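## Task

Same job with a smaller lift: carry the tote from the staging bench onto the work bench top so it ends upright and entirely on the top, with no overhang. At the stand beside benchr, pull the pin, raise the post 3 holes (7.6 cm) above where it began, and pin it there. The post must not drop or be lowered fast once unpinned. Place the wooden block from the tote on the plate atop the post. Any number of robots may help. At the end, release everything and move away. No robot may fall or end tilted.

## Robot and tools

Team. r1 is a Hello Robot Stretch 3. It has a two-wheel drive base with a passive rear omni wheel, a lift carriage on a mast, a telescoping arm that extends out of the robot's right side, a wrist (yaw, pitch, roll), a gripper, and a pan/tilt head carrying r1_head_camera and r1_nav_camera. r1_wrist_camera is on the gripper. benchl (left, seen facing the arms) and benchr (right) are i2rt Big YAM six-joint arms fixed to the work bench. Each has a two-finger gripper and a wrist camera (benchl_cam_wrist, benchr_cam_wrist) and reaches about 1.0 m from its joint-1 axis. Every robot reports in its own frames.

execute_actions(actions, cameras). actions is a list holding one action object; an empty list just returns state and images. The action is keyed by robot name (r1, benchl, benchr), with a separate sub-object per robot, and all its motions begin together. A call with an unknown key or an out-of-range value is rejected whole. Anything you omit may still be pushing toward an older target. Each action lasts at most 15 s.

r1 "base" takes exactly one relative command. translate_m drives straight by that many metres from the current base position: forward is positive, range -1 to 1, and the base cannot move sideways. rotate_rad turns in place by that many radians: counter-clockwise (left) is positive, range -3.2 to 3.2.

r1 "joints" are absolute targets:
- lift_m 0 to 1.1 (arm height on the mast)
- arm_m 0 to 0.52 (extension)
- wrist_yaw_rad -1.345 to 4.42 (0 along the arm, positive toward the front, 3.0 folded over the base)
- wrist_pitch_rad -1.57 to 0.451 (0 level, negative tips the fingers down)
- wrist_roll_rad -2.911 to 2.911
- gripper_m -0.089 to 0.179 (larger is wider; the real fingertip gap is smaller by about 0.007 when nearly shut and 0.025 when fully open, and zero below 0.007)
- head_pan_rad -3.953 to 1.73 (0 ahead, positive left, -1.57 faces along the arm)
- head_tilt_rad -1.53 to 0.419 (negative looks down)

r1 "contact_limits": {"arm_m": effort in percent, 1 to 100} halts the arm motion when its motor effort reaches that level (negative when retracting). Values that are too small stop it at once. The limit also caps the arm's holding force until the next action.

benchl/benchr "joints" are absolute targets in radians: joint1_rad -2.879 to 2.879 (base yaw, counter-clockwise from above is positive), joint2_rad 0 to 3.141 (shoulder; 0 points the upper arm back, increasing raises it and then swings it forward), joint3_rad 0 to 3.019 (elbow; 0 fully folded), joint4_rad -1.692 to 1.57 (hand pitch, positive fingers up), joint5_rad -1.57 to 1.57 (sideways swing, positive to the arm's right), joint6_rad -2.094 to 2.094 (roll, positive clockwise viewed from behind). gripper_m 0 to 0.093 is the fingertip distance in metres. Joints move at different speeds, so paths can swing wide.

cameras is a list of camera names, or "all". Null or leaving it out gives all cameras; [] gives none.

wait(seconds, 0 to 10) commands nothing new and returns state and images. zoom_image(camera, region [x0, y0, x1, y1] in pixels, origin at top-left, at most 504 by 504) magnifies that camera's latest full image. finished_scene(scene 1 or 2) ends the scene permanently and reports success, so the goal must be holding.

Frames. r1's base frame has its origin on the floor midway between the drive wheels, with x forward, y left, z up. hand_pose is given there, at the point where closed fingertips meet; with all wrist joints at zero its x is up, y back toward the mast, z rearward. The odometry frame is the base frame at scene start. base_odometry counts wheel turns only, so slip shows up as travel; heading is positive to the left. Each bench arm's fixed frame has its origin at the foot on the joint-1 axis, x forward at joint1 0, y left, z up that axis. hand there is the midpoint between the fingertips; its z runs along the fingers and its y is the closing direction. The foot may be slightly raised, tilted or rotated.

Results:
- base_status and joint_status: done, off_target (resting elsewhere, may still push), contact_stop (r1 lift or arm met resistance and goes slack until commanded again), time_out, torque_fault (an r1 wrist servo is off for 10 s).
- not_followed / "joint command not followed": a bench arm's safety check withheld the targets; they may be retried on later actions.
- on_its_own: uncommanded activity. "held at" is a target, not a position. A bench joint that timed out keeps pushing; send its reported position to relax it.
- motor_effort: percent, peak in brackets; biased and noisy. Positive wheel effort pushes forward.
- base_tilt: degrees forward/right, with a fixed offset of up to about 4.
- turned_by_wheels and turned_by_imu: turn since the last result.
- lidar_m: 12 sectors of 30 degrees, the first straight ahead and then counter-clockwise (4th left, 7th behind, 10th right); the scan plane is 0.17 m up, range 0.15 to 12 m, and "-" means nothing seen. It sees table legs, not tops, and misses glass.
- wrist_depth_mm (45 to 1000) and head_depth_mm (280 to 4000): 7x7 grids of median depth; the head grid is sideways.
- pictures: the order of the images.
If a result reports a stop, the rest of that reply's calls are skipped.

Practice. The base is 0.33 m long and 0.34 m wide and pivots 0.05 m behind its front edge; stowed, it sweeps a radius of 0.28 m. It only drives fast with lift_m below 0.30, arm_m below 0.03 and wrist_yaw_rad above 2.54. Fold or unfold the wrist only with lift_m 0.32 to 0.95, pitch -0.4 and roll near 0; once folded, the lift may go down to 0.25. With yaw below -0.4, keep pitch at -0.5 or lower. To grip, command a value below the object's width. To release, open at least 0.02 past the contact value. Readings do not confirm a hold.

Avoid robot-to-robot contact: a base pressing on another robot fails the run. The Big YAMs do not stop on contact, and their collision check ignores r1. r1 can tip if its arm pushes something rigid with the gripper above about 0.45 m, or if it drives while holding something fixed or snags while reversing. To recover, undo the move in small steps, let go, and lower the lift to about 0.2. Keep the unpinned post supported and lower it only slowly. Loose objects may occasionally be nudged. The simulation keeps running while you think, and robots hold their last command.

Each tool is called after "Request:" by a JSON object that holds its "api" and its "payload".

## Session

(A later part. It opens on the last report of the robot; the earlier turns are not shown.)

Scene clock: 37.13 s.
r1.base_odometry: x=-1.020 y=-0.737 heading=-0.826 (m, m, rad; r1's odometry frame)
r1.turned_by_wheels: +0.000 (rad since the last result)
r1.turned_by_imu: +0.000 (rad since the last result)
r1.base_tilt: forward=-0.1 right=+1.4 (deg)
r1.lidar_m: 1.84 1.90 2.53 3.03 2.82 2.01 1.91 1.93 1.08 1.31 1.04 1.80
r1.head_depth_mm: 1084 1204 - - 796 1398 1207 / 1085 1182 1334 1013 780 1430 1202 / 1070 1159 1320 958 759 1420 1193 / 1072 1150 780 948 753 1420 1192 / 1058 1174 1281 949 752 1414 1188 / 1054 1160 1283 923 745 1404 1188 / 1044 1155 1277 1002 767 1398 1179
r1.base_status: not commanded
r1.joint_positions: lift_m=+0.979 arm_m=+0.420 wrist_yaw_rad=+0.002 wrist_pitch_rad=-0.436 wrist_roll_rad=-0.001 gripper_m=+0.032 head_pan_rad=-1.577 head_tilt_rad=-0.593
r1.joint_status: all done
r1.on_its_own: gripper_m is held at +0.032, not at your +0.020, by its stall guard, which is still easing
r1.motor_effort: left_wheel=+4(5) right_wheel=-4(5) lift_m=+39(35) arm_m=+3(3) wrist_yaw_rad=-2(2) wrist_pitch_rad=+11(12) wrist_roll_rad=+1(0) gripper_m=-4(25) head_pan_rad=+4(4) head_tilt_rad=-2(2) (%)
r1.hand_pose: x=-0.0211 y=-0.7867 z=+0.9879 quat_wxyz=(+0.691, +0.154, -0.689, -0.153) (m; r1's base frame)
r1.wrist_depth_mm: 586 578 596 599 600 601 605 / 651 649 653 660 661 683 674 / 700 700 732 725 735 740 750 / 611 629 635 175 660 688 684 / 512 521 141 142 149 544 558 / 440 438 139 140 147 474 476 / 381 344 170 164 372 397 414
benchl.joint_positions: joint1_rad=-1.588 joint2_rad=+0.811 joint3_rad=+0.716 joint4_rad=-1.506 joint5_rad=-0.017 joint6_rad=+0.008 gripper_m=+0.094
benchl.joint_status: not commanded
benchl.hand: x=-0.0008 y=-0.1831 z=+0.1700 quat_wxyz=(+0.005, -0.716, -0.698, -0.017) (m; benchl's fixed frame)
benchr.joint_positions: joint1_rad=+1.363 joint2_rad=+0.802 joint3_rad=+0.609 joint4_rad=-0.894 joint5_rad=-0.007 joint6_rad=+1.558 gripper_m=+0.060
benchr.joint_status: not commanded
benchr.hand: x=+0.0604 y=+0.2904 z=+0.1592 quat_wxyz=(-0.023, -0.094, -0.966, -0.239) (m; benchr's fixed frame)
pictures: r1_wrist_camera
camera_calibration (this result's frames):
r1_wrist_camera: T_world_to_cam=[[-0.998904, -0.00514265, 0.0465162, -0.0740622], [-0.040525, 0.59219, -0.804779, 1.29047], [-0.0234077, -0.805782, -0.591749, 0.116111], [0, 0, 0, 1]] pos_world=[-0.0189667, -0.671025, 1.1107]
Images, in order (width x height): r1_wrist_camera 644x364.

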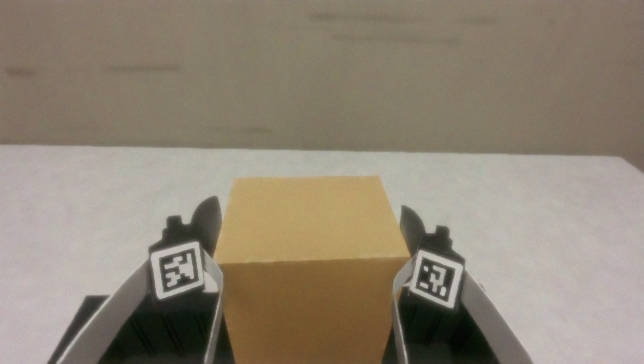

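Request:
{"api": "execute_actions", "payload": {"actions": [{"r1":{"base":{"rotate_rad":-2.01},"joints":{"arm_m":0.02,"lift_m":1.05,"gripper_m":0.035}}}], "cameras": []}}

Request:
{"api": "execute_actions", "payload": {"actions": [{"r1":{"base":{"translate_m":-1}}}], "cameras": []}}

Request:
{"api": "execute_actions", "payload": {"actions": [{"r1":{"base":{"translate_m":-1}}}], "cameras": []}}

Request:
{"api": "execute_actions", "payload": {"actions": [{"r1":{"base":{"translate_m":-0.82}}}], "cameras": []}}

Request:
{"api": "execute_actions", "payload": {"actions": [{"r1":{"base":{"rotate_rad":0.44}}}], "cameras": []}}

Request:
{"api": "execute_actions", "payload": {"actions": [{"r1":{"base":{"translate_m":-0.4},"joints":{"head_tilt_rad":-0.8}}}], "cameras": ["r1_head_camera","r1_nav_camera","r1_wrist_camera"]}}

Scene clock: 44.83 s.
r1.base_odometry: x=-1.020 y=-0.737 heading=-2.836 (m, m, rad; r1's odometry frame)
r1.turned_by_wheels: -2.010 (rad since the last result)
r1.turned_by_imu: -2.014 (rad since the last result)
r1.base_tilt: forward=-0.1 right=+1.3 (deg)
r1.lidar_m: 1.08 1.31 1.04 1.90 1.87 1.94 2.72 3.04 2.64 1.97 1.91 1.79
r1.head_depth_mm: 2190 - - - - - 1209 / 2048 2282 - - - 1357 1196 / 1913 2131 - - - - 1196 / 1810 2007 - - - 1346 1192 / 1712 1899 2101 2205 1691 1413 1185 / 1631 1798 1993 2151 1737 1416 1187 / 1559 1697 1870 2049 1723 1400 1185
r1.base_status: done
r1.joint_positions: lift_m=+1.049 arm_m=+0.020 wrist_yaw_rad=+0.002 wrist_pitch_rad=-0.436 wrist_roll_rad=-0.001 gripper_m=+0.039 head_pan_rad=-1.577 head_tilt_rad=-0.593
r1.joint_status: all done
r1.motor_effort: left_wheel=+4(11) right_wheel=-4(12) lift_m=+39(40) arm_m=-4(5) wrist_yaw_rad=-1(2) wrist_pitch_rad=+12(12) wrist_roll_rad=+1(0) gripper_m=-20(25) head_pan_rad=+5(5) head_tilt_rad=-2(2) (%)
r1.hand_pose: x=-0.0212 y=-0.3873 z=+1.0579 quat_wxyz=(+0.691, +0.154, -0.689, -0.153) (m; r1's base frame)
r1.wrist_depth_mm: - - - - - - - / - - - - - - - / - - - - - - - / - - - 176 - - - / - - 141 143 149 - - / - - 139 140 147 - - / - - 169 164 - - -
benchl.joint_positions: joint1_rad=-1.588 joint2_rad=+0.811 joint3_rad=+0.716 joint4_rad=-1.506 joint5_rad=-0.017 joint6_rad=+0.008 gripper_m=+0.094
benchl.joint_status: not commanded
benchl.hand: x=-0.0008 y=-0.1831 z=+0.1700 quat_wxyz=(+0.005, -0.716, -0.698, -0.017) (m; benchl's fixed frame)
benchr.joint_positions: joint1_rad=+1.363 joint2_rad=+0.802 joint3_rad=+0.609 joint4_rad=-0.894 joint5_rad=-0.007 joint6_rad=+1.558 gripper_m=+0.060
benchr.joint_status: not commanded
benchr.hand: x=+0.0604 y=+0.2904 z=+0.1592 quat_wxyz=(-0.023, -0.094, -0.966, -0.239) (m; benchr's fixed frame)
pictures: none
No camera images: the call's "cameras" was empty. Leave "cameras" out to get every camera's image.

Scene clock: 56.43 s.
r1.base_odometry: x=-0.066 y=-0.436 heading=-2.836 (m, m, rad; r1's odometry frame)
r1.turned_by_wheels: +0.000 (rad since the last result)
r1.turned_by_imu: +0.002 (rad since the last result)
r1.base_tilt: forward=-0.1 right=+1.4 (deg)
r1.lidar_m: 2.08 1.76 1.88 1.41 1.39 1.44 2.03 2.14 2.56 2.46 2.39 2.50
r1.head_depth_mm: 2676 - - - - - 1213 / 2563 2809 - - - 1366 1201 / 2389 2659 - - - - 1191 / 2267 2502 - - - 1352 1195 / 2114 2353 2615 2376 1692 1418 1187 / 2022 2232 2488 2258 1730 1408 1181 / 1941 2112 2344 2229 1732 1403 1181
r1.base_status: done
r1.joint_positions: lift_m=+1.049 arm_m=+0.020 wrist_yaw_rad=+0.002 wrist_pitch_rad=-0.436 wrist_roll_rad=-0.001 gripper_m=+0.039 head_pan_rad=-1.577 head_tilt_rad=-0.593
r1.joint_status: not commanded
r1.motor_effort: left_wheel=+4(5) right_wheel=-4(9) lift_m=+39(39) arm_m=-3(3) wrist_yaw_rad=-2(1) wrist_pitch_rad=+12(12) wrist_roll_rad=+1(1) gripper_m=-19(20) head_pan_rad=+4(4) head_tilt_rad=-2(2) (%)
r1.hand_pose: x=-0.0212 y=-0.3873 z=+1.0579 quat_wxyz=(+0.691, +0.154, -0.689, -0.153) (m; r1's base frame)
r1.wrist_depth_mm: - - - - - - - / - - - - - - - / - - - - - - - / - - - 175 - - - / - - 140 142 149 - - / - - 140 140 147 - - / - - 169 163 - - -
benchl.joint_positions: joint1_rad=-1.588 joint2_rad=+0.811 joint3_rad=+0.716 joint4_rad=-1.506 joint5_rad=-0.017 joint6_rad=+0.008 gripper_m=+0.094
benchl.joint_status: not commanded
benchl.hand: x=-0.0008 y=-0.1831 z=+0.1700 quat_wxyz=(+0.005, -0.716, -0.698, -0.017) (m; benchl's fixed frame)
benchr.joint_positions: joint1_rad=+1.363 joint2_rad=+0.802 joint3_rad=+0.609 joint4_rad=-0.894 joint5_rad=-0.007 joint6_rad=+1.558 gripper_m=+0.060
benchr.joint_status: not commanded
benchr.hand: x=+0.0604 y=+0.2904 z=+0.1592 quat_wxyz=(-0.023, -0.094, -0.966, -0.239) (m; benchr's fixed frame)
pictures: none
No camera images: the call's "cameras" was empty. Leave "cameras" out to get every camera's image.

Scene clock: 68.03 s.
r1.base_odometry: x=+0.887 y=-0.135 heading=-2.836 (m, m, rad; r1's odometry frame)
r1.turned_by_wheels: +0.000 (rad since the last result)
r1.turned_by_imu: +0.002 (rad since the last result)
r1.base_tilt: forward=+0.0 right=+1.3 (deg)
r1.lidar_m: 3.08 2.67 1.24 0.93 0.92 0.95 1.34 1.30 1.40 2.25 2.85 2.99
r1.head_depth_mm: 1785 - - - - - 1206 / 2032 2107 - - - 1358 1201 / 2370 2491 - - - - 1196 / 2655 2852 - - - 1346 1199 / 2590 2793 3060 2363 1694 1411 1187 / 2415 2680 2881 2275 1737 1408 1182 / 2306 2529 2761 2239 1721 1398 1181
r1.base_status: done
r1.joint_positions: lift_m=+1.049 arm_m=+0.020 wrist_yaw_rad=+0.002 wrist_pitch_rad=-0.436 wrist_roll_rad=-0.001 gripper_m=+0.039 head_pan_rad=-1.577 head_tilt_rad=-0.593
r1.joint_status: not commanded
r1.motor_effort: left_wheel=+4(4) right_wheel=-4(7) lift_m=+39(39) arm_m=-3(3) wrist_yaw_rad=-1(2) wrist_pitch_rad=+12(12) wrist_roll_rad=+1(1) gripper_m=-20(20) head_pan_rad=+4(4) head_tilt_rad=-2(3) (%)
r1.hand_pose: x=-0.0212 y=-0.3873 z=+1.0579 quat_wxyz=(+0.691, +0.154, -0.689, -0.153) (m; r1's base frame)
r1.wrist_depth_mm: - - - - - - - / - - - - - - - / - - - - - - - / - - - 175 - - - / - - 140 142 150 - - / - - 140 139 147 - - / - - 170 164 - - -
benchl.joint_positions: joint1_rad=-1.588 joint2_rad=+0.811 joint3_rad=+0.716 joint4_rad=-1.506 joint5_rad=-0.017 joint6_rad=+0.008 gripper_m=+0.094
benchl.joint_status: not commanded
benchl.hand: x=-0.0008 y=-0.1831 z=+0.1700 quat_wxyz=(+0.005, -0.716, -0.698, -0.017) (m; benchl's fixed frame)
benchr.joint_positions: joint1_rad=+1.363 joint2_rad=+0.802 joint3_rad=+0.609 joint4_rad=-0.894 joint5_rad=-0.007 joint6_rad=+1.558 gripper_m=+0.060
benchr.joint_status: not commanded
benchr.hand: x=+0.0604 y=+0.2904 z=+0.1592 quat_wxyz=(-0.023, -0.094, -0.966, -0.239) (m; benchr's fixed frame)
pictures: none
No camera images: the call's "cameras" was empty. Leave "cameras" out to get every camera's image.

Scene clock: 77.83 s.
r1.base_odometry: x=+1.669 y=+0.112 heading=-2.835 (m, m, rad; r1's odometry frame)
r1.turned_by_wheels: +0.000 (rad since the last result)
r1.turned_by_imu: +0.002 (rad since the last result)
r1.base_tilt: forward=+0.0 right=+1.3 (deg)
r1.lidar_m: 3.88 1.78 0.71 0.54 0.53 0.55 0.77 0.95 1.00 0.85 2.36 3.41
r1.head_depth_mm: 1038 - - - - - 1206 / 1172 1262 - - - 1356 1204 / 1345 1451 - - - - 1195 / 1466 1349 - - - 1351 1196 / 1542 2001 1424 1112 1686 1420 1188 / 2253 1900 1451 1169 1721 1402 1187 / 2615 2773 1439 2067 1720 1404 1180
r1.base_status: done
r1.joint_positions: lift_m=+1.049 arm_m=+0.020 wrist_yaw_rad=+0.002 wrist_pitch_rad=-0.436 wrist_roll_rad=-0.001 gripper_m=+0.039 head_pan_rad=-1.577 head_tilt_rad=-0.593
r1.joint_status: not commanded
r1.motor_effort: left_wheel=+3(5) right_wheel=-4(8) lift_m=+39(39) arm_m=-4(3) wrist_yaw_rad=-2(2) wrist_pitch_rad=+12(12) wrist_roll_rad=+1(1) gripper_m=-20(20) head_pan_rad=+5(4) head_tilt_rad=-2(2) (%)
r1.hand_pose: x=-0.0212 y=-0.3873 z=+1.0579 quat_wxyz=(+0.691, +0.154, -0.689, -0.153) (m; r1's base frame)
r1.wrist_depth_mm: - - - - - 816 645 / - - - - - 855 671 / - - 943 984 694 877 702 / - - 832 176 - 925 722 / - - 141 142 150 956 763 / - - 140 140 147 974 753 / - - 169 163 - 997 789
benchl.joint_positions: joint1_rad=-1.588 joint2_rad=+0.811 joint3_rad=+0.716 joint4_rad=-1.506 joint5_rad=-0.017 joint6_rad=+0.008 gripper_m=+0.094
benchl.joint_status: not commanded
benchl.hand: x=-0.0008 y=-0.1831 z=+0.1700 quat_wxyz=(+0.005, -0.716, -0.698, -0.017) (m; benchl's fixed frame)
benchr.joint_positions: joint1_rad=+1.363 joint2_rad=+0.802 joint3_rad=+0.609 joint4_rad=-0.894 joint5_rad=-0.007 joint6_rad=+1.558 gripper_m=+0.060
benchr.joint_status: not commanded
benchr.hand: x=+0.0604 y=+0.2904 z=+0.1592 quat_wxyz=(-0.023, -0.094, -0.966, -0.239) (m; benchr's fixed frame)
pictures: none
No camera images: the call's "cameras" was empty. Leave "cameras" out to get every camera's image.

Scene clock: 79.53 s.
r1.base_odometry: x=+1.669 y=+0.112 heading=-2.396 (m, m, rad; r1's odometry frame)
r1.turned_by_wheels: +0.440 (rad since the last result)
r1.turned_by_imu: +0.441 (rad since the last result)
r1.base_tilt: forward=-0.1 right=+1.3 (deg)
r1.lidar_m: 2.40 0.78 0.55 0.52 0.54 0.71 0.95 0.98 0.86 2.32 3.30 3.89
r1.head_depth_mm: 2029 - - - - - 1196 / 2664 2788 - - - 1362 1202 / 2674 2902 - - - - 1205 / 2675 2908 - - - 1355 1192 / 2655 2952 3116 2386 1687 1407 1191 / 2639 2916 3101 2254 1738 1408 1180 / 2623 2899 3091 2227 1726 1403 1176
r1.base_status: done
r1.joint_positions: lift_m=+1.049 arm_m=+0.020 wrist_yaw_rad=+0.002 wrist_pitch_rad=-0.436 wrist_roll_rad=-0.001 gripper_m=+0.039 head_pan_rad=-1.577 head_tilt_rad=-0.593
r1.joint_status: not commanded
r1.motor_effort: left_wheel=-4(8) right_wheel=+4(7) lift_m=+39(39) arm_m=-3(3) wrist_yaw_rad=-1(1) wrist_pitch_rad=+12(12) wrist_roll_rad=+1(1) gripper_m=-19(19) head_pan_rad=+4(4) head_tilt_rad=-2(2) (%)
r1.hand_pose: x=-0.0212 y=-0.3873 z=+1.0579 quat_wxyz=(+0.691, +0.154, -0.689, -0.153) (m; r1's base frame)
r1.wrist_depth_mm: - - - - - - 951 / - - - - - - - / - - - - 992 - 998 / - - - 176 835 885 550 / - - 141 142 150 - 931 / - - 139 140 147 - - / - - 169 164 - - -
benchl.joint_positions: joint1_rad=-1.588 joint2_rad=+0.811 joint3_rad=+0.716 joint4_rad=-1.506 joint5_rad=-0.017 joint6_rad=+0.008 gripper_m=+0.094
benchl.joint_status: not commanded
benchl.hand: x=-0.0008 y=-0.1831 z=+0.1700 quat_wxyz=(+0.005, -0.716, -0.698, -0.017) (m; benchl's fixed frame)
benchr.joint_positions: joint1_rad=+1.363 joint2_rad=+0.802 joint3_rad=+0.609 joint4_rad=-0.894 joint5_rad=-0.007 joint6_rad=+1.558 gripper_m=+0.060
benchr.joint_status: not commanded
benchr.hand: x=+0.0604 y=+0.2904 z=+0.1592 quat_wxyz=(-0.023, -0.094, -0.966, -0.239) (m; benchr's fixed frame)
pictures: none
No camera images: the call's "cameras" was empty. Leave "cameras" out to get every camera's image.

Scene clock: 85.13 s.
r1.base_odometry: x=+1.963 y=+0.383 heading=-2.396 (m, m, rad; r1's odometry frame)
r1.turned_by_wheels: +0.000 (rad since the last result)
r1.turned_by_imu: +0.001 (rad since the last result)
r1.base_tilt: forward=+0.0 right=+1.3 (deg)
r1.lidar_m: 2.32 0.75 0.53 0.51 0.52 0.58 0.55 0.56 0.75 0.69 3.33 4.26
r1.head_depth_mm: - - - - 1301 1229 1124 / 1582 - - - 1473 1284 1115 / 1591 - - - 1394 1277 1113 / 2625 - - - 1453 1262 1109 / 2581 1338 1065 1734 1478 1257 1102 / 2648 1390 1106 1773 1472 1259 1102 / 2685 2903 2180 1762 1465 1254 1096
r1.base_status: done
r1.joint_positions: lift_m=+1.049 arm_m=+0.020 wrist_yaw_rad=+0.002 wrist_pitch_rad=-0.436 wrist_roll_rad=-0.001 gripper_m=+0.039 head_pan_rad=-1.577 head_tilt_rad=-0.790
r1.joint_status: all done
r1.motor_effort: left_wheel=-3(9) right_wheel=+4(6) lift_m=+39(39) arm_m=-3(3) wrist_yaw_rad=-2(2) wrist_pitch_rad=+12(12) wrist_roll_rad=+1(1) gripper_m=-19(19) head_pan_rad=+5(4) head_tilt_rad=-3(14) (%)
r1.hand_pose: x=-0.0212 y=-0.3873 z=+1.0579 quat_wxyz=(+0.691, +0.154, -0.689, -0.153) (m; r1's base frame)
r1.wrist_depth_mm: - - - - - 862 575 / - - - - - 840 575 / - - - 983 - 857 575 / - - 827 175 498 836 577 / - - 140 142 150 842 580 / - - 140 140 146 790 571 / - - 170 164 - 781 568
benchl.joint_positions: joint1_rad=-1.588 joint2_rad=+0.811 joint3_rad=+0.716 joint4_rad=-1.506 joint5_rad=-0.017 joint6_rad=+0.008 gripper_m=+0.094
benchl.joint_status: not commanded
benchl.hand: x=-0.0008 y=-0.1831 z=+0.1700 quat_wxyz=(+0.005, -0.716, -0.698, -0.017) (m; benchl's fixed frame)
benchr.joint_positions: joint1_rad=+1.363 joint2_rad=+0.802 joint3_rad=+0.609 joint4_rad=-0.894 joint5_rad=-0.007 joint6_rad=+1.558 gripper_m=+0.060
benchr.joint_status: not commanded
benchr.hand: x=+0.0604 y=+0.2904 z=+0.1592 quat_wxyz=(-0.023, -0.094, -0.966, -0.239) (m; benchr's fixed frame)
pictures: r1_head_camera (sideways: a quarter turn clockwise sets it upright), r1_nav_camera (sideways: a quarter turn counterclockwise sets it upright), r1_wrist_camera
camera_calibration (this result's frames):
r1_head_camera: T_world_to_cam=[[-0.0179475, 0.708911, -0.70507, 0.935053], [0.998576, -0.0227228, -0.0482653, 0.061168], [-0.0502369, -0.704932, -0.707494, 0.873538], [0, 0, 0, 1]] pos_world=[-0.000415202, -0.0456946, 1.28025]
r1_nav_camera: T_world_to_cam=[[-0.0507386, -0.725042, 0.686833, -0.844434], [-0.998415, 0.0535832, -0.0171922, 0.0775482], [-0.0243376, -0.686617, -0.726612, 0.902527], [0, 0, 0, 1]] pos_world=[0.0565453, 0.0032857, 1.23711]
r1_wrist_camera: T_world_to_cam=[[-0.998906, -0.00487793, 0.0465145, -0.0752192], [-0.0403599, 0.592436, -0.804606, 1.11017], [-0.0236321, -0.805603, -0.591985, 0.47962], [0, 0, 0, 1]] pos_world=[-0.0189963, -0.271686, 1.18067]
Images, in order (width x height): r1_head_camera 896x504, r1_nav_camera 672x504, r1_wrist_camera 644x364.

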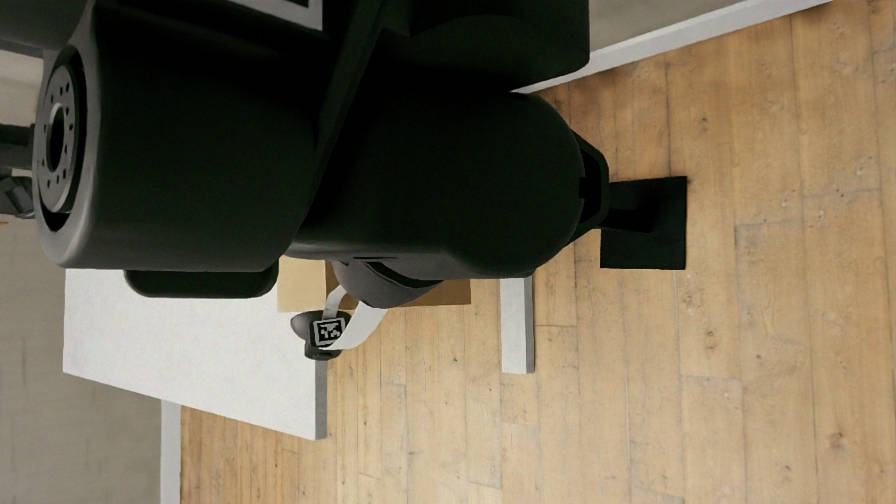

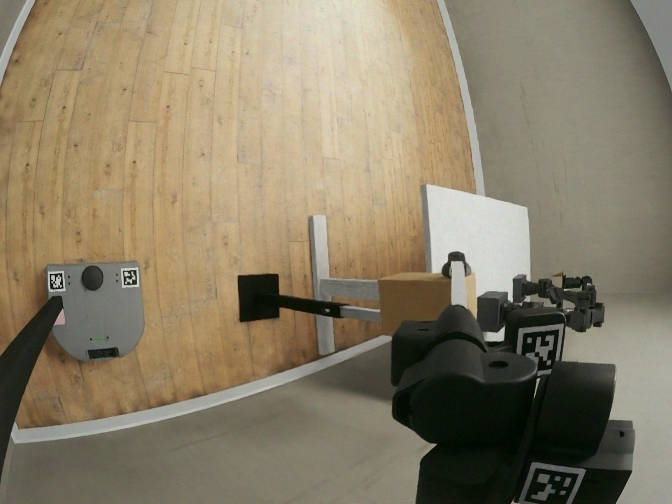

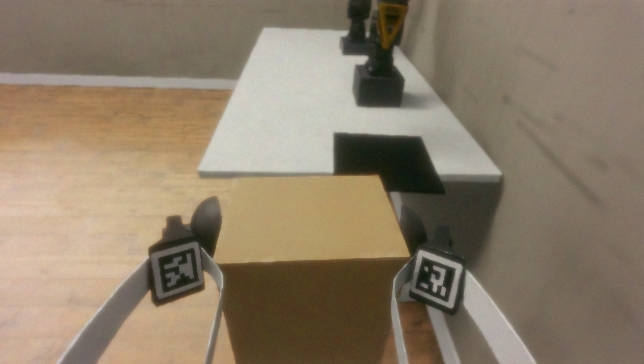

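Request:
{"api": "execute_actions", "payload": {"actions": [{"r1":{"base":{"translate_m":-0.122},"joints":{"arm_m":0.33,"head_tilt_rad":-0.6}}}], "cameras": ["r1_head_camera","benchr_cam_wrist","r1_wrist_camera"]}}

Scene clock: 89.13 s.
r1.base_odometry: x=+2.053 y=+0.466 heading=-2.396 (m, m, rad; r1's odometry frame)
r1.turned_by_wheels: +0.000 (rad since the last result)
r1.turned_by_imu: +0.000 (rad since the last result)
r1.base_tilt: forward=+0.0 right=+1.3 (deg)
r1.lidar_m: 2.30 0.74 0.53 0.50 0.52 0.45 0.43 0.44 0.58 0.69 3.34 4.39
r1.head_depth_mm: 968 - 982 986 991 995 1001 / 1317 1330 1272 1181 1355 1328 1167 / 1840 - 1362 1732 1735 1412 1190 / 2594 - 671 798 1622 1373 1188 / 2692 2800 1336 1232 1661 1402 1181 / 2660 2835 1397 1962 1712 1402 1171 / 2620 2905 2933 1962 1696 1384 1168
r1.base_status: done
r1.joint_positions: lift_m=+1.049 arm_m=+0.330 wrist_yaw_rad=+0.001 wrist_pitch_rad=-0.436 wrist_roll_rad=-0.001 gripper_m=+0.039 head_pan_rad=-1.577 head_tilt_rad=-0.606
r1.joint_status: all done
r1.motor_effort: left_wheel=-3(9) right_wheel=+3(5) lift_m=+39(39) arm_m=+3(4) wrist_yaw_rad=-1(2) wrist_pitch_rad=+12(12) wrist_roll_rad=+0(0) gripper_m=-18(20) head_pan_rad=+5(5) head_tilt_rad=+2(14) (%)
r1.hand_pose: x=-0.0213 y=-0.6966 z=+1.0578 quat_wxyz=(+0.691, +0.154, -0.689, -0.153) (m; r1's base frame)
r1.wrist_depth_mm: - - - - - 640 424 / - - - - - 622 426 / - - 953 850 920 624 426 / - 773 759 175 791 618 423 / - 612 140 142 152 613 425 / - - 139 139 147 575 422 / - - 170 163 903 569 416
benchl.joint_positions: joint1_rad=-1.588 joint2_rad=+0.811 joint3_rad=+0.716 joint4_rad=-1.506 joint5_rad=-0.017 joint6_rad=+0.008 gripper_m=+0.094
benchl.joint_status: not commanded
benchl.hand: x=-0.0008 y=-0.1831 z=+0.1700 quat_wxyz=(+0.005, -0.716, -0.698, -0.017) (m; benchl's fixed frame)
benchr.joint_positions: joint1_rad=+1.363 joint2_rad=+0.802 joint3_rad=+0.609 joint4_rad=-0.894 joint5_rad=-0.007 joint6_rad=+1.558 gripper_m=+0.060
benchr.joint_status: not commanded
benchr.hand: x=+0.0604 y=+0.2904 z=+0.1592 quat_wxyz=(-0.023, -0.094, -0.966, -0.239) (m; benchr's fixed frame)
pictures: benchr_cam_wrist, r1_head_camera (sideways: a quarter turn clockwise sets it upright), r1_wrist_camera
camera_calibration (this result's frames):
benchr_cam_wrist: T_world_to_cam=[[-0.168006, -0.869479, -0.464522, 0.33695], [-0.850523, -0.110383, 0.514224, 0.00732412], [-0.498382, 0.48148, -0.720967, 0.12717], [0, 0, 0, 1]] pos_world=[0.126218, 0.232549, 0.24444]
r1_head_camera: T_world_to_cam=[[-0.0188118, 0.568218, -0.822663, 1.08833], [0.998524, -0.0312501, -0.0444178, 0.0561705], [-0.0509473, -0.822285, -0.566791, 0.690516], [0, 0, 0, 1]] pos_world=[-0.000434119, -0.0488553, 1.28921]
r1_wrist_camera: T_world_to_cam=[[-0.998908, -0.00433067, 0.0465146, -0.0764684], [-0.0400347, 0.592481, -0.804589, 1.29342], [-0.0240746, -0.805573, -0.592008, 0.230466], [0, 0, 0, 1]] pos_world=[-0.0190548, -0.581004, 1.18067]
Images, in order (width x height): benchr_cam_wrist 504x504, r1_head_camera 896x504, r1_wrist_camera 644x364.

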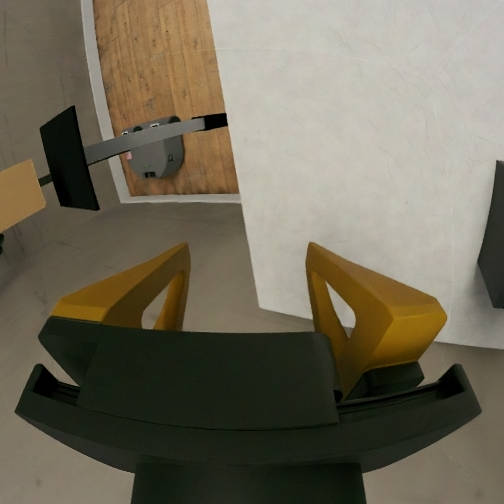

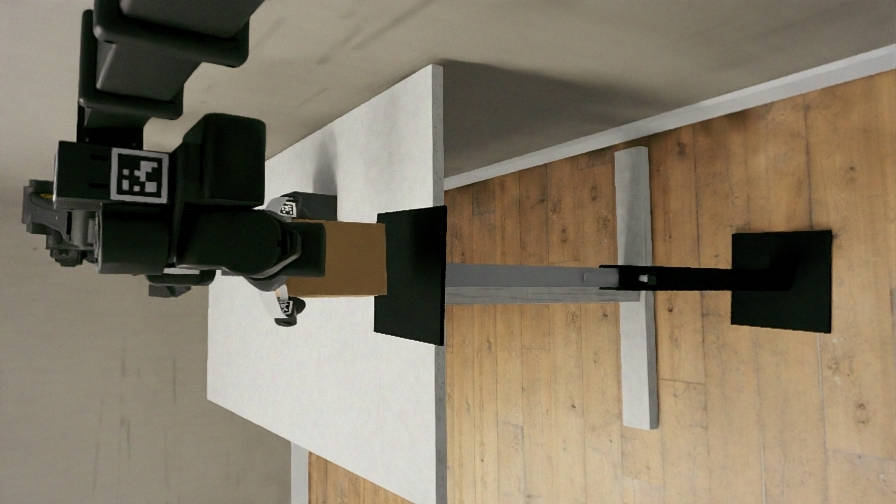

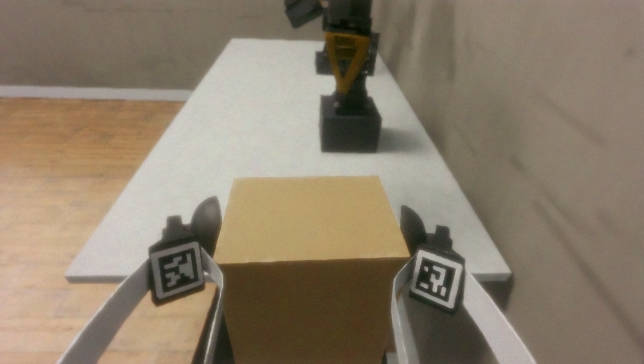

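Request:
{"api": "execute_actions", "payload": {"actions": [{"r1":{"base":{"translate_m":0.017},"joints":{"arm_m":0.335,"lift_m":0.995}}}], "cameras": ["r1_head_camera","benchr_cam_wrist"]}}

Scene clock: 90.90 s.
r1.base_odometry: x=+2.040 y=+0.455 heading=-2.396 (m, m, rad; r1's odometry frame)
r1.turned_by_wheels: +0.000 (rad since the last result)
r1.turned_by_imu: +0.000 (rad since the last result)
r1.base_tilt: forward=+0.0 right=+1.3 (deg)
r1.lidar_m: 2.30 0.75 0.53 0.50 0.52 0.46 0.44 0.46 0.61 0.69 3.35 4.37
r1.head_depth_mm: 1006 988 - 1078 1031 1038 1042 / 1371 1329 1303 1226 1423 1347 1199 / 1749 - 1250 1814 1732 1411 1193 / 2582 2256 - 797 1630 1367 1185 / 2647 2802 1422 1237 1669 1399 1179 / 2640 2862 1406 1981 1711 1391 1176 / 2628 2934 3082 1967 1701 1382 1173
r1.base_status: done
r1.joint_positions: lift_m=+0.996 arm_m=+0.335 wrist_yaw_rad=+0.001 wrist_pitch_rad=-0.436 wrist_roll_rad=-0.001 gripper_m=+0.039 head_pan_rad=-1.577 head_tilt_rad=-0.606
r1.joint_status: all done
r1.motor_effort: left_wheel=-3(4) right_wheel=+3(9) lift_m=+15(39) arm_m=+3(3) wrist_yaw_rad=-1(1) wrist_pitch_rad=+11(12) wrist_roll_rad=+1(1) gripper_m=-18(19) head_pan_rad=+4(4) head_tilt_rad=+2(2) (%)
r1.hand_pose: x=-0.0213 y=-0.7017 z=+1.0042 quat_wxyz=(+0.691, +0.154, -0.690, -0.153) (m; r1's base frame)
r1.wrist_depth_mm: - - - - - 646 447 / - - - - - 651 443 / - - 852 836 855 645 441 / - 682 668 174 695 643 445 / - 536 140 143 152 565 445 / - - 140 140 147 614 440 / - - 171 164 244 602 438
benchl.joint_positions: joint1_rad=-1.588 joint2_rad=+0.811 joint3_rad=+0.716 joint4_rad=-1.506 joint5_rad=-0.017 joint6_rad=+0.008 gripper_m=+0.094
benchl.joint_status: not commanded
benchl.hand: x=-0.0008 y=-0.1831 z=+0.1700 quat_wxyz=(+0.005, -0.716, -0.698, -0.017) (m; benchl's fixed frame)
benchr.joint_positions: joint1_rad=+1.363 joint2_rad=+0.802 joint3_rad=+0.609 joint4_rad=-0.894 joint5_rad=-0.007 joint6_rad=+1.558 gripper_m=+0.060
benchr.joint_status: not commanded
benchr.hand: x=+0.0604 y=+0.2904 z=+0.1592 quat_wxyz=(-0.023, -0.094, -0.966, -0.239) (m; benchr's fixed frame)
pictures: benchr_cam_wrist, r1_head_camera (sideways: a quarter turn clockwise sets it upright)
camera_calibration (this result's frames):
benchr_cam_wrist: T_world_to_cam=[[-0.168006, -0.869479, -0.464522, 0.33695], [-0.850523, -0.110383, 0.514224, 0.00732412], [-0.498382, 0.48148, -0.720967, 0.12717], [0, 0, 0, 1]] pos_world=[0.126218, 0.232549, 0.24444]
r1_head_camera: T_world_to_cam=[[-0.0188117, 0.568216, -0.822664, 1.08834], [0.998524, -0.0312503, -0.0444178, 0.0561704], [-0.0509474, -0.822286, -0.566789, 0.690513], [0, 0, 0, 1]] pos_world=[-0.000434125, -0.0488553, 1.28921]
Images, in order (width x height): benchr_cam_wrist 504x504, r1_head_camera 896x504.

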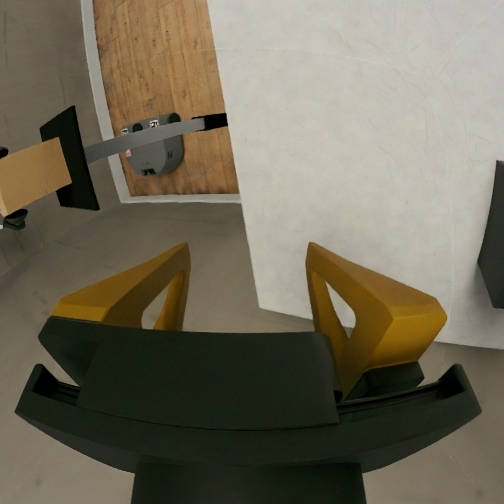

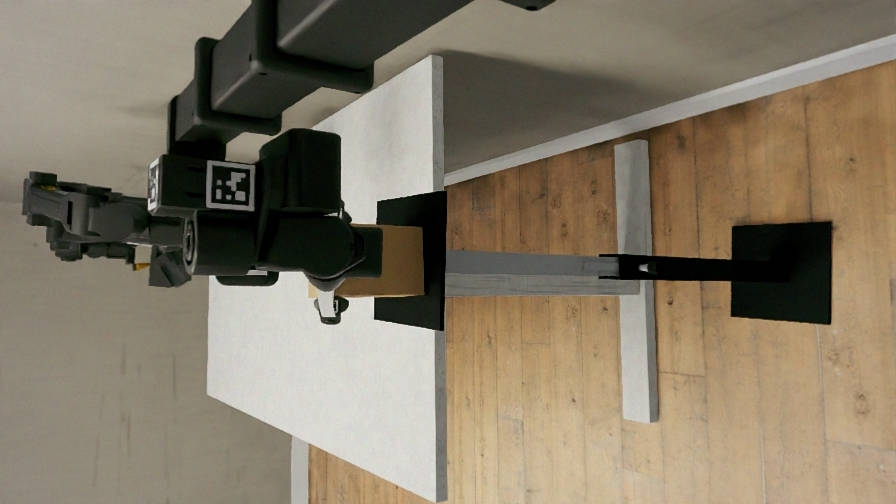

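Request:
{"api": "execute_actions", "payload": {"actions": [{"r1":{"joints":{"arm_m":0.345,"lift_m":0.972}}}], "cameras": ["r1_head_camera","benchr_cam_wrist"]}}

Scene clock: 92.37 s.
r1.base_odometry: x=+2.040 y=+0.455 heading=-2.396 (m, m, rad; r1's odometry frame)
r1.turned_by_wheels: +0.000 (rad since the last result)
r1.turned_by_imu: +0.000 (rad since the last result)
r1.base_tilt: forward=-0.1 right=+1.3 (deg)
r1.lidar_m: 2.30 0.75 0.53 0.50 0.52 0.47 0.44 0.46 0.60 0.68 3.35 4.34
r1.head_depth_mm: 1002 1012 - - 1092 1036 1043 / 1371 1378 1297 1308 1420 1338 1201 / 1760 1944 - 1808 1739 1414 1194 / 2561 1834 - 804 1623 1376 1189 / 2643 2830 1412 1245 1674 1402 1179 / 2662 2844 1412 1971 1708 1390 1176 / 2652 2936 3117 1944 1712 1386 1174
r1.base_status: not commanded
r1.joint_positions: lift_m=+0.973 arm_m=+0.344 wrist_yaw_rad=+0.001 wrist_pitch_rad=-0.358 wrist_roll_rad=+0.002 gripper_m=+0.039 head_pan_rad=-1.577 head_tilt_rad=-0.606
r1.joint_status: lift_m contact_stop (moved -0.022 of -0.024); the others done
r1.on_its_own: lift_m is slack since a contact_stop, until your next command for it
r1.motor_effort: left_wheel=-3(3) right_wheel=+3(4) lift_m=+25(29) arm_m=+5(5) wrist_yaw_rad=-1(1) wrist_pitch_rad=-13(14) wrist_roll_rad=+0(1) gripper_m=-19(19) head_pan_rad=+5(4) head_tilt_rad=+2(2) (%)
r1.hand_pose: x=-0.0213 y=-0.7209 z=+0.9994 quat_wxyz=(+0.696, +0.126, -0.696, -0.126) (m; r1's base frame)
r1.wrist_depth_mm: - - - - 968 644 442 / - - - - - 652 440 / - - 985 874 935 642 448 / - 779 718 175 756 647 440 / - 563 137 138 147 584 443 / - 514 139 139 145 534 437 / - - 165 160 232 600 441
benchl.joint_positions: joint1_rad=-1.588 joint2_rad=+0.811 joint3_rad=+0.716 joint4_rad=-1.506 joint5_rad=-0.017 joint6_rad=+0.008 gripper_m=+0.094
benchl.joint_status: not commanded
benchl.hand: x=-0.0008 y=-0.1831 z=+0.1700 quat_wxyz=(+0.005, -0.716, -0.698, -0.017) (m; benchl's fixed frame)
benchr.joint_positions: joint1_rad=+1.363 joint2_rad=+0.802 joint3_rad=+0.609 joint4_rad=-0.894 joint5_rad=-0.007 joint6_rad=+1.558 gripper_m=+0.060
benchr.joint_status: not commanded
benchr.hand: x=+0.0604 y=+0.2904 z=+0.1592 quat_wxyz=(-0.023, -0.094, -0.966, -0.239) (m; benchr's fixed frame)
pictures: benchr_cam_wrist, r1_head_camera (sideways: a quarter turn clockwise sets it upright)
camera_calibration (this result's frames):
benchr_cam_wrist: T_world_to_cam=[[-0.168006, -0.869479, -0.464522, 0.33695], [-0.850523, -0.110383, 0.514224, 0.00732412], [-0.498382, 0.48148, -0.720967, 0.12717], [0, 0, 0, 1]] pos_world=[0.126218, 0.232549, 0.24444]
r1_head_camera: T_world_to_cam=[[-0.0188117, 0.568213, -0.822667, 1.08834], [0.998524, -0.0312506, -0.0444177, 0.0561703], [-0.0509475, -0.822288, -0.566786, 0.690509], [0, 0, 0, 1]] pos_world=[-0.000434131, -0.0488554, 1.28921]
Images, in order (width x height): benchr_cam_wrist 504x504, r1_head_camera 896x504.

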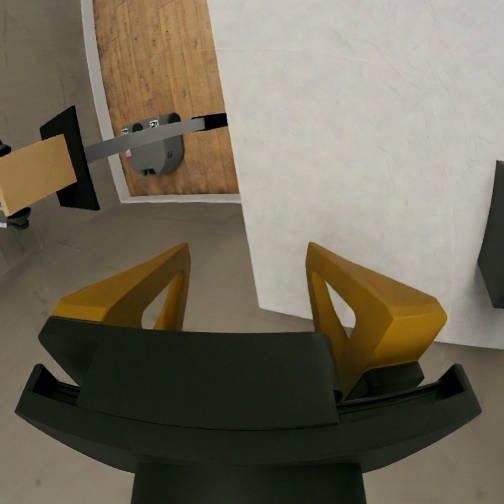

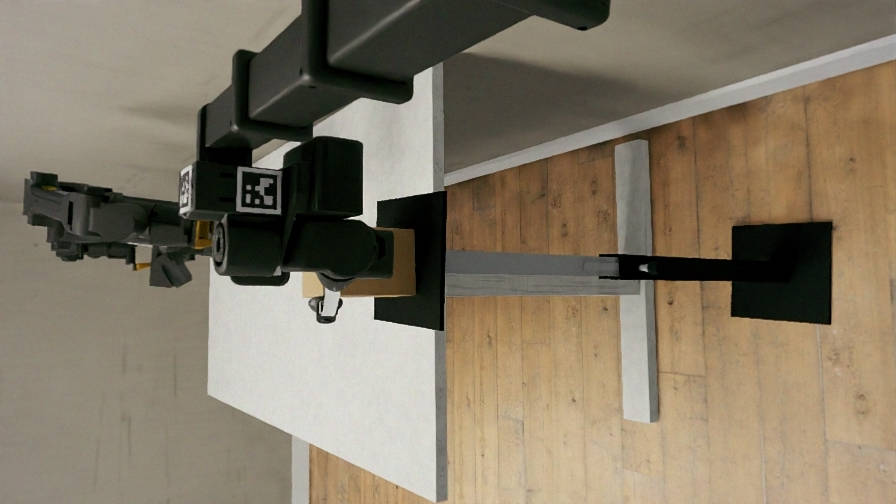

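Request:
{"api": "execute_actions", "payload": {"actions": [{"r1":{"joints":{"arm_m":0.325,"lift_m":0.988}}}], "cameras": []}}

Request:
{"api": "execute_actions", "payload": {"actions": [{"r1":{"joints":{"gripper_m":0.14}}}], "cameras": []}}

Request:
{"api": "execute_actions", "payload": {"actions": [{"r1":{"joints":{"arm_m":0.1}}}], "cameras": []}}

Request:
{"api": "execute_actions", "payload": {"actions": [{"r1":{"joints":{"lift_m":0.36,"wrist_pitch_rad":0,"gripper_m":0.032,"arm_m":0.17}},"benchr":{"joints":{"joint2_rad":1.7,"joint3_rad":0.6,"joint4_rad":1.1}}}], "cameras": ["r1_head_camera","benchr_cam_wrist","r1_wrist_camera"]}}

Scene clock: 94.13 s.
r1.base_odometry: x=+2.040 y=+0.455 heading=-2.396 (m, m, rad; r1's odometry frame)
r1.turned_by_wheels: +0.000 (rad since the last result)
r1.turned_by_imu: +0.000 (rad since the last result)
r1.base_tilt: forward=+0.0 right=+1.4 (deg)
r1.lidar_m: 2.31 0.74 0.53 0.50 0.52 0.47 0.44 0.46 0.60 0.69 3.33 4.37
r1.head_depth_mm: 1006 1008 - 1088 1032 1040 1045 / 1376 1384 1302 1226 1416 1352 1192 / 1744 1857 - 1799 1734 1406 1196 / 2591 1857 - 805 1632 1366 1189 / 2681 2817 1418 1233 1669 1405 1177 / 2683 2870 1400 1982 1709 1400 1183 / 2630 2908 3069 1948 1691 1389 1169
r1.base_status: not commanded
r1.joint_positions: lift_m=+0.987 arm_m=+0.325 wrist_yaw_rad=+0.001 wrist_pitch_rad=-0.411 wrist_roll_rad=-0.001 gripper_m=+0.039 head_pan_rad=-1.577 head_tilt_rad=-0.606
r1.joint_status: all done
r1.motor_effort: left_wheel=-3(3) right_wheel=+3(3) lift_m=+38(35) arm_m=-4(3) wrist_yaw_rad=-1(1) wrist_pitch_rad=+3(13) wrist_roll_rad=+1(1) gripper_m=-19(19) head_pan_rad=+4(4) head_tilt_rad=+2(2) (%)
r1.hand_pose: x=-0.0213 y=-0.6957 z=+1.0017 quat_wxyz=(+0.693, +0.145, -0.691, -0.144) (m; r1's base frame)
r1.wrist_depth_mm: - - - - - 655 444 / - - - - - 647 444 / - - 862 855 870 653 440 / - 687 672 172 722 650 441 / - 552 138 140 147 563 441 / - - 142 141 146 570 436 / - - 172 165 234 609 437
benchl.joint_positions: joint1_rad=-1.588 joint2_rad=+0.811 joint3_rad=+0.716 joint4_rad=-1.506 joint5_rad=-0.017 joint6_rad=+0.008 gripper_m=+0.094
benchl.joint_status: not commanded
benchl.hand: x=-0.0008 y=-0.1831 z=+0.1700 quat_wxyz=(+0.005, -0.716, -0.698, -0.017) (m; benchl's fixed frame)
benchr.joint_positions: joint1_rad=+1.363 joint2_rad=+0.802 joint3_rad=+0.609 joint4_rad=-0.894 joint5_rad=-0.007 joint6_rad=+1.558 gripper_m=+0.060
benchr.joint_status: not commanded
benchr.hand: x=+0.0604 y=+0.2904 z=+0.1592 quat_wxyz=(-0.023, -0.094, -0.966, -0.239) (m; benchr's fixed frame)
pictures: none
No camera images: the call's "cameras" was empty. Leave "cameras" out to get every camera's image.

Scene clock: 95.63 s.
r1.base_odometry: x=+2.040 y=+0.455 heading=-2.396 (m, m, rad; r1's odometry frame)
r1.turned_by_wheels: +0.000 (rad since the last result)
r1.turned_by_imu: +0.000 (rad since the last result)
r1.base_tilt: forward=+0.0 right=+1.4 (deg)
r1.lidar_m: 2.30 0.74 0.53 0.50 0.52 0.47 0.44 0.46 0.60 0.68 3.35 4.35
r1.head_depth_mm: 1006 1010 - 1081 1033 1039 1047 / 1373 1374 1304 1225 1420 1342 1193 / 1755 1864 - 1806 1739 1409 1188 / 2572 1870 - 806 1628 1376 1183 / 2681 2824 1461 1238 1671 1405 1182 / 2655 2850 1408 1964 1711 1393 1180 / 2635 2919 3068 1947 1700 1386 1171
r1.base_status: not commanded
r1.joint_positions: lift_m=+0.987 arm_m=+0.325 wrist_yaw_rad=+0.000 wrist_pitch_rad=-0.412 wrist_roll_rad=-0.001 gripper_m=+0.140 head_pan_rad=-1.577 head_tilt_rad=-0.606
r1.joint_status: all done
r1.motor_effort: left_wheel=-3(3) right_wheel=+3(4) lift_m=+37(38) arm_m=-3(4) wrist_yaw_rad=+0(1) wrist_pitch_rad=+4(4) wrist_roll_rad=+1(1) gripper_m=+1(82) head_pan_rad=+4(4) head_tilt_rad=+2(2) (%)
r1.hand_pose: x=-0.0216 y=-0.6954 z=+1.0015 quat_wxyz=(+0.693, +0.145, -0.691, -0.145) (m; r1's base frame)
r1.wrist_depth_mm: - - - - - 657 452 / - - - - - 641 442 / - - 883 838 862 643 444 / - 703 657 171 711 628 443 / - 569 145 140 540 568 443 / - - 143 142 253 543 437 / - - 175 168 229 676 420
benchl.joint_positions: joint1_rad=-1.588 joint2_rad=+0.811 joint3_rad=+0.716 joint4_rad=-1.506 joint5_rad=-0.017 joint6_rad=+0.008 gripper_m=+0.094
benchl.joint_status: not commanded
benchl.hand: x=-0.0008 y=-0.1831 z=+0.1700 quat_wxyz=(+0.005, -0.716, -0.698, -0.017) (m; benchl's fixed frame)
benchr.joint_positions: joint1_rad=+1.363 joint2_rad=+0.802 joint3_rad=+0.609 joint4_rad=-0.894 joint5_rad=-0.007 joint6_rad=+1.558 gripper_m=+0.060
benchr.joint_status: not commanded
benchr.hand: x=+0.0604 y=+0.2904 z=+0.1592 quat_wxyz=(-0.023, -0.094, -0.966, -0.239) (m; benchr's fixed frame)
pictures: none
No camera images: the call's "cameras" was empty. Leave "cameras" out to get every camera's image.

Scene clock: 98.53 s.
r1.base_odometry: x=+2.040 y=+0.455 heading=-2.396 (m, m, rad; r1's odometry frame)
r1.turned_by_wheels: +0.000 (rad since the last result)
r1.turned_by_imu: +0.000 (rad since the last result)
r1.base_tilt: forward=+0.0 right=+1.3 (deg)
r1.lidar_m: 2.31 0.75 0.53 0.50 0.52 0.47 0.44 0.46 0.60 0.69 3.35 4.38
r1.head_depth_mm: 1005 1014 1016 - - 1037 1040 / 1370 1380 - - - 1351 1196 / 1760 1907 1451 - - 1413 1191 / 2568 1834 1310 - - 1336 1180 / 2675 2817 1415 1139 1677 1403 1186 / 2656 2881 1403 1966 1710 1398 1177 / 2612 2939 3068 1980 1697 1391 1172
r1.base_status: not commanded
r1.joint_positions: lift_m=+0.987 arm_m=+0.100 wrist_yaw_rad=+0.000 wrist_pitch_rad=-0.413 wrist_roll_rad=-0.001 gripper_m=+0.140 head_pan_rad=-1.577 head_tilt_rad=-0.606
r1.joint_status: all done
r1.motor_effort: left_wheel=-3(3) right_wheel=+3(3) lift_m=+36(36) arm_m=-4(4) wrist_yaw_rad=+0(0) wrist_pitch_rad=+4(4) wrist_roll_rad=+0(1) gripper_m=+1(1) head_pan_rad=+4(5) head_tilt_rad=+2(2) (%)
r1.hand_pose: x=-0.0216 y=-0.4703 z=+1.0012 quat_wxyz=(+0.693, +0.145, -0.691, -0.145) (m; r1's base frame)
r1.wrist_depth_mm: - - - - - 674 453 / - - - 330 - 673 453 / - - 869 351 904 662 451 / - - 704 377 777 655 448 / - - - - - 621 448 / - - - - - 567 453 / - - - - - 704 433
benchl.joint_positions: joint1_rad=-1.588 joint2_rad=+0.811 joint3_rad=+0.716 joint4_rad=-1.506 joint5_rad=-0.017 joint6_rad=+0.008 gripper_m=+0.094
benchl.joint_status: not commanded
benchl.hand: x=-0.0008 y=-0.1831 z=+0.1700 quat_wxyz=(+0.005, -0.716, -0.698, -0.017) (m; benchl's fixed frame)
benchr.joint_positions: joint1_rad=+1.363 joint2_rad=+0.802 joint3_rad=+0.609 joint4_rad=-0.894 joint5_rad=-0.007 joint6_rad=+1.558 gripper_m=+0.060
benchr.joint_status: not commanded
benchr.hand: x=+0.0604 y=+0.2904 z=+0.1592 quat_wxyz=(-0.023, -0.094, -0.966, -0.239) (m; benchr's fixed frame)
pictures: none
No camera images: the call's "cameras" was empty. Leave "cameras" out to get every camera's image.

Scene clock: 105.07 s.
r1.base_odometry: x=+2.040 y=+0.455 heading=-2.396 (m, m, rad; r1's odometry frame)
r1.turned_by_wheels: +0.000 (rad since the last result)
r1.turned_by_imu: +0.000 (rad since the last result)
r1.base_tilt: forward=+0.0 right=+1.3 (deg)
r1.lidar_m: 2.30 0.74 0.53 0.50 0.52 0.47 0.44 0.46 0.60 0.68 3.34 4.37
r1.head_depth_mm: 1006 1014 1021 1027 1035 1038 1046 / 1370 1377 1309 1230 1411 1338 1196 / 1760 1927 1361 1823 1735 1411 1212 / 2593 1755 830 797 1609 1364 1212 / 2668 2814 1418 1238 1665 1403 1181 / 2662 2843 1409 1989 1701 1388 1168 / 2575 2934 3099 1966 1700 1393 1174
r1.base_status: not commanded
r1.joint_positions: lift_m=+0.361 arm_m=+0.170 wrist_yaw_rad=+0.000 wrist_pitch_rad=-0.024 wrist_roll_rad=-0.001 gripper_m=+0.032 head_pan_rad=-1.577 head_tilt_rad=-0.606
r1.joint_status: all done
r1.motor_effort: left_wheel=-3(3) right_wheel=+3(3) lift_m=+14(33) arm_m=+3(4) wrist_yaw_rad=+0(0) wrist_pitch_rad=+8(10) wrist_roll_rad=+1(1) gripper_m=+0(81) head_pan_rad=+4(4) head_tilt_rad=+2(2) (%)
r1.hand_pose: x=-0.0215 y=-0.5702 z=+0.4692 quat_wxyz=(+0.708, +0.009, -0.706, -0.009) (m; r1's base frame)
r1.wrist_depth_mm: - - 734 553 672 576 448 / - - - 588 - 659 456 / - - - 632 - 651 448 / - - - 287 - 657 448 / - - - 294 - 649 442 / 921 981 894 310 935 633 446 / 728 746 716 515 742 646 446
benchl.joint_positions: joint1_rad=-1.588 joint2_rad=+0.811 joint3_rad=+0.716 joint4_rad=-1.506 joint5_rad=-0.017 joint6_rad=+0.008 gripper_m=+0.094
benchl.joint_status: not commanded
benchl.hand: x=-0.0008 y=-0.1831 z=+0.1700 quat_wxyz=(+0.005, -0.716, -0.698, -0.017) (m; benchl's fixed frame)
benchr.joint_positions: joint1_rad=+1.363 joint2_rad=+1.691 joint3_rad=+0.609 joint4_rad=+1.085 joint5_rad=-0.007 joint6_rad=+1.559 gripper_m=+0.060
benchr.joint_status: all done
benchr.hand: x=+0.1148 y=+0.5483 z=+0.1617 quat_wxyz=(-0.075, -0.066, -0.703, -0.704) (m; benchr's fixed frame)
pictures: benchr_cam_wrist, r1_head_camera (sideways: a quarter turn clockwise sets it upright), r1_wrist_camera
camera_calibration (this result's frames):
benchr_cam_wrist: T_world_to_cam=[[0.0144129, -0.00115321, -0.999895, 0.160966], [-0.913185, -0.407347, -0.0126932, 0.336012], [-0.40729, 0.913273, -0.00692414, -0.330762], [0, 0, 0, 1]] pos_world=[0.169805, 0.439135, 0.162924]
r1_head_camera: T_world_to_cam=[[-0.0188127, 0.568072, -0.822764, 1.08847], [0.998524, -0.031258, -0.0444134, 0.0561647], [-0.0509479, -0.822385, -0.566646, 0.690327], [0, 0, 0, 1]] pos_world=[-0.000434133, -0.0488576, 1.28922]
r1_wrist_camera: T_world_to_cam=[[-0.998909, 0.0154493, 0.0440669, -0.0362944], [-0.0395985, 0.219911, -0.974716, 0.612254], [-0.0247495, -0.975398, -0.219059, -0.28803], [0, 0, 0, 1]] pos_world=[-0.0191391, -0.415025, 0.535278]
Images, in order (width x height): benchr_cam_wrist 504x504, r1_head_camera 896x504, r1_wrist_camera 644x364.

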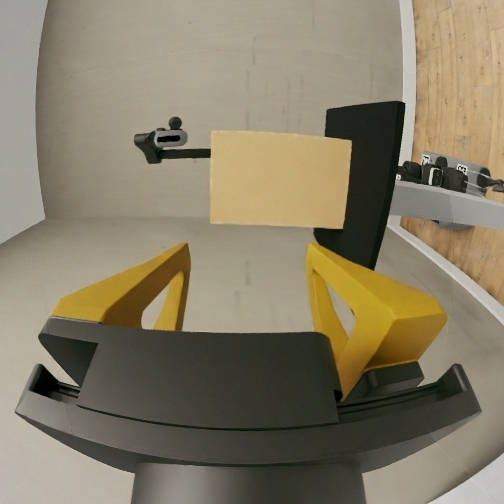

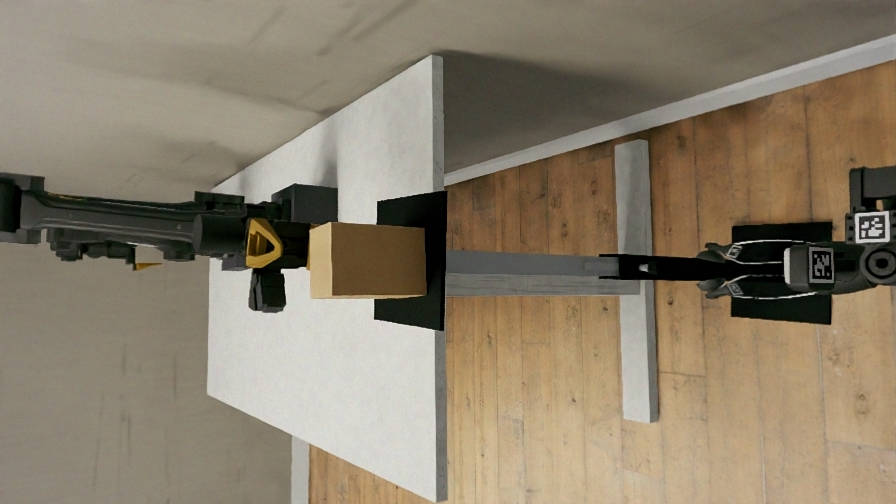

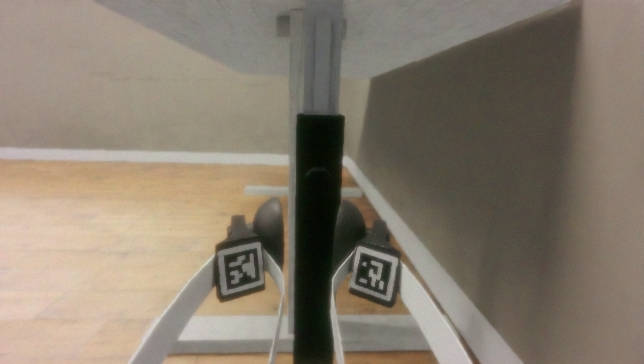

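Request:
{"api": "execute_actions", "payload": {"actions": [{"r1":{"base":{"translate_m":-0.003},"joints":{"lift_m":0.372,"arm_m":0.24}},"benchr":{"joints":{"joint2_rad":1.96,"joint3_rad":0.6,"joint4_rad":1.36}}}], "cameras": ["benchr_cam_wrist","r1_wrist_camera"]}}

Scene clock: 107.57 s.
r1.base_odometry: x=+2.042 y=+0.457 heading=-2.396 (m, m, rad; r1's odometry frame)
r1.turned_by_wheels: +0.000 (rad since the last result)
r1.turned_by_imu: +0.000 (rad since the last result)
r1.base_tilt: forward=+0.0 right=+1.3 (deg)
r1.lidar_m: 2.30 0.75 0.53 0.50 0.51 0.46 0.44 0.45 0.60 0.68 3.34 4.39
r1.head_depth_mm: 998 1008 1009 1020 1024 1026 1034 / 1359 1368 1288 1217 1404 1353 1193 / 1911 1943 1355 1794 1744 1417 1217 / 1830 1810 903 817 1627 1367 - / 2653 2819 1414 1233 1657 1401 1185 / 2666 2857 1397 1949 1713 1397 1178 / 2620 2907 3089 1949 1708 1384 1171
r1.base_status: done
r1.joint_positions: lift_m=+0.371 arm_m=+0.240 wrist_yaw_rad=+0.000 wrist_pitch_rad=-0.023 wrist_roll_rad=-0.001 gripper_m=+0.032 head_pan_rad=-1.577 head_tilt_rad=-0.606
r1.joint_status: all done
r1.motor_effort: left_wheel=-3(9) right_wheel=+3(4) lift_m=+37(41) arm_m=+3(3) wrist_yaw_rad=+0(0) wrist_pitch_rad=+7(8) wrist_roll_rad=+1(1) gripper_m=+0(1) head_pan_rad=+4(4) head_tilt_rad=+2(2) (%)
r1.hand_pose: x=-0.0215 y=-0.6402 z=+0.4801 quat_wxyz=(+0.708, +0.008, -0.706, -0.009) (m; r1's base frame)
r1.wrist_depth_mm: - 800 664 197 617 573 444 / - - - 204 - 671 441 / - - - 208 - 655 439 / - - - 213 - 639 446 / - - - 182 - 637 441 / 981 990 923 227 909 630 442 / 745 749 786 240 797 646 440
benchl.joint_positions: joint1_rad=-1.588 joint2_rad=+0.811 joint3_rad=+0.716 joint4_rad=-1.506 joint5_rad=-0.017 joint6_rad=+0.008 gripper_m=+0.094
benchl.joint_status: not commanded
benchl.hand: x=-0.0008 y=-0.1831 z=+0.1700 quat_wxyz=(+0.005, -0.716, -0.698, -0.017) (m; benchl's fixed frame)
benchr.joint_positions: joint1_rad=+1.363 joint2_rad=+1.962 joint3_rad=+0.609 joint4_rad=+1.346 joint5_rad=-0.007 joint6_rad=+1.559 gripper_m=+0.060
benchr.joint_status: all done
benchr.hand: x=+0.1143 y=+0.5459 z=+0.0800 quat_wxyz=(-0.075, -0.067, -0.706, -0.701) (m; benchr's fixed frame)
pictures: benchr_cam_wrist, r1_wrist_camera
camera_calibration (this result's frames):
benchr_cam_wrist: T_world_to_cam=[[0.0119918, -0.0107809, -0.99987, 0.0848417], [-0.913209, -0.407439, -0.00655933, 0.333086], [-0.407316, 0.913169, -0.0147312, -0.328643], [0, 0, 0, 1]] pos_world=[0.169299, 0.436733, 0.0821742]
r1_wrist_camera: T_world_to_cam=[[-0.998909, 0.0154648, 0.0440614, -0.0356799], [-0.0395985, 0.219561, -0.974795, 0.638074], [-0.0247492, -0.975476, -0.21871, -0.354147], [0, 0, 0, 1]] pos_world=[-0.0191391, -0.485007, 0.546108]
Images, in order (width x height): benchr_cam_wrist 504x504, r1_wrist_camera 644x364.

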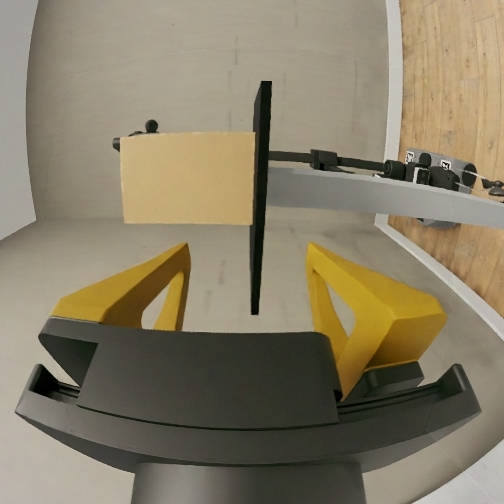

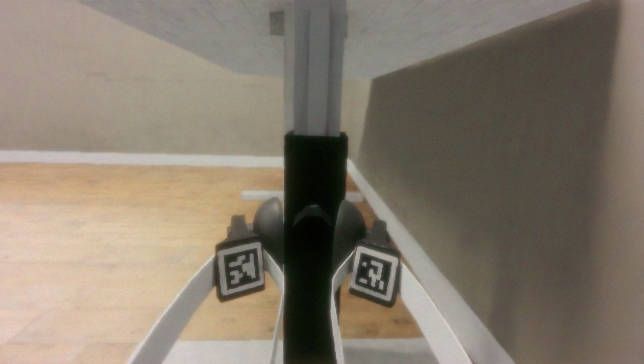

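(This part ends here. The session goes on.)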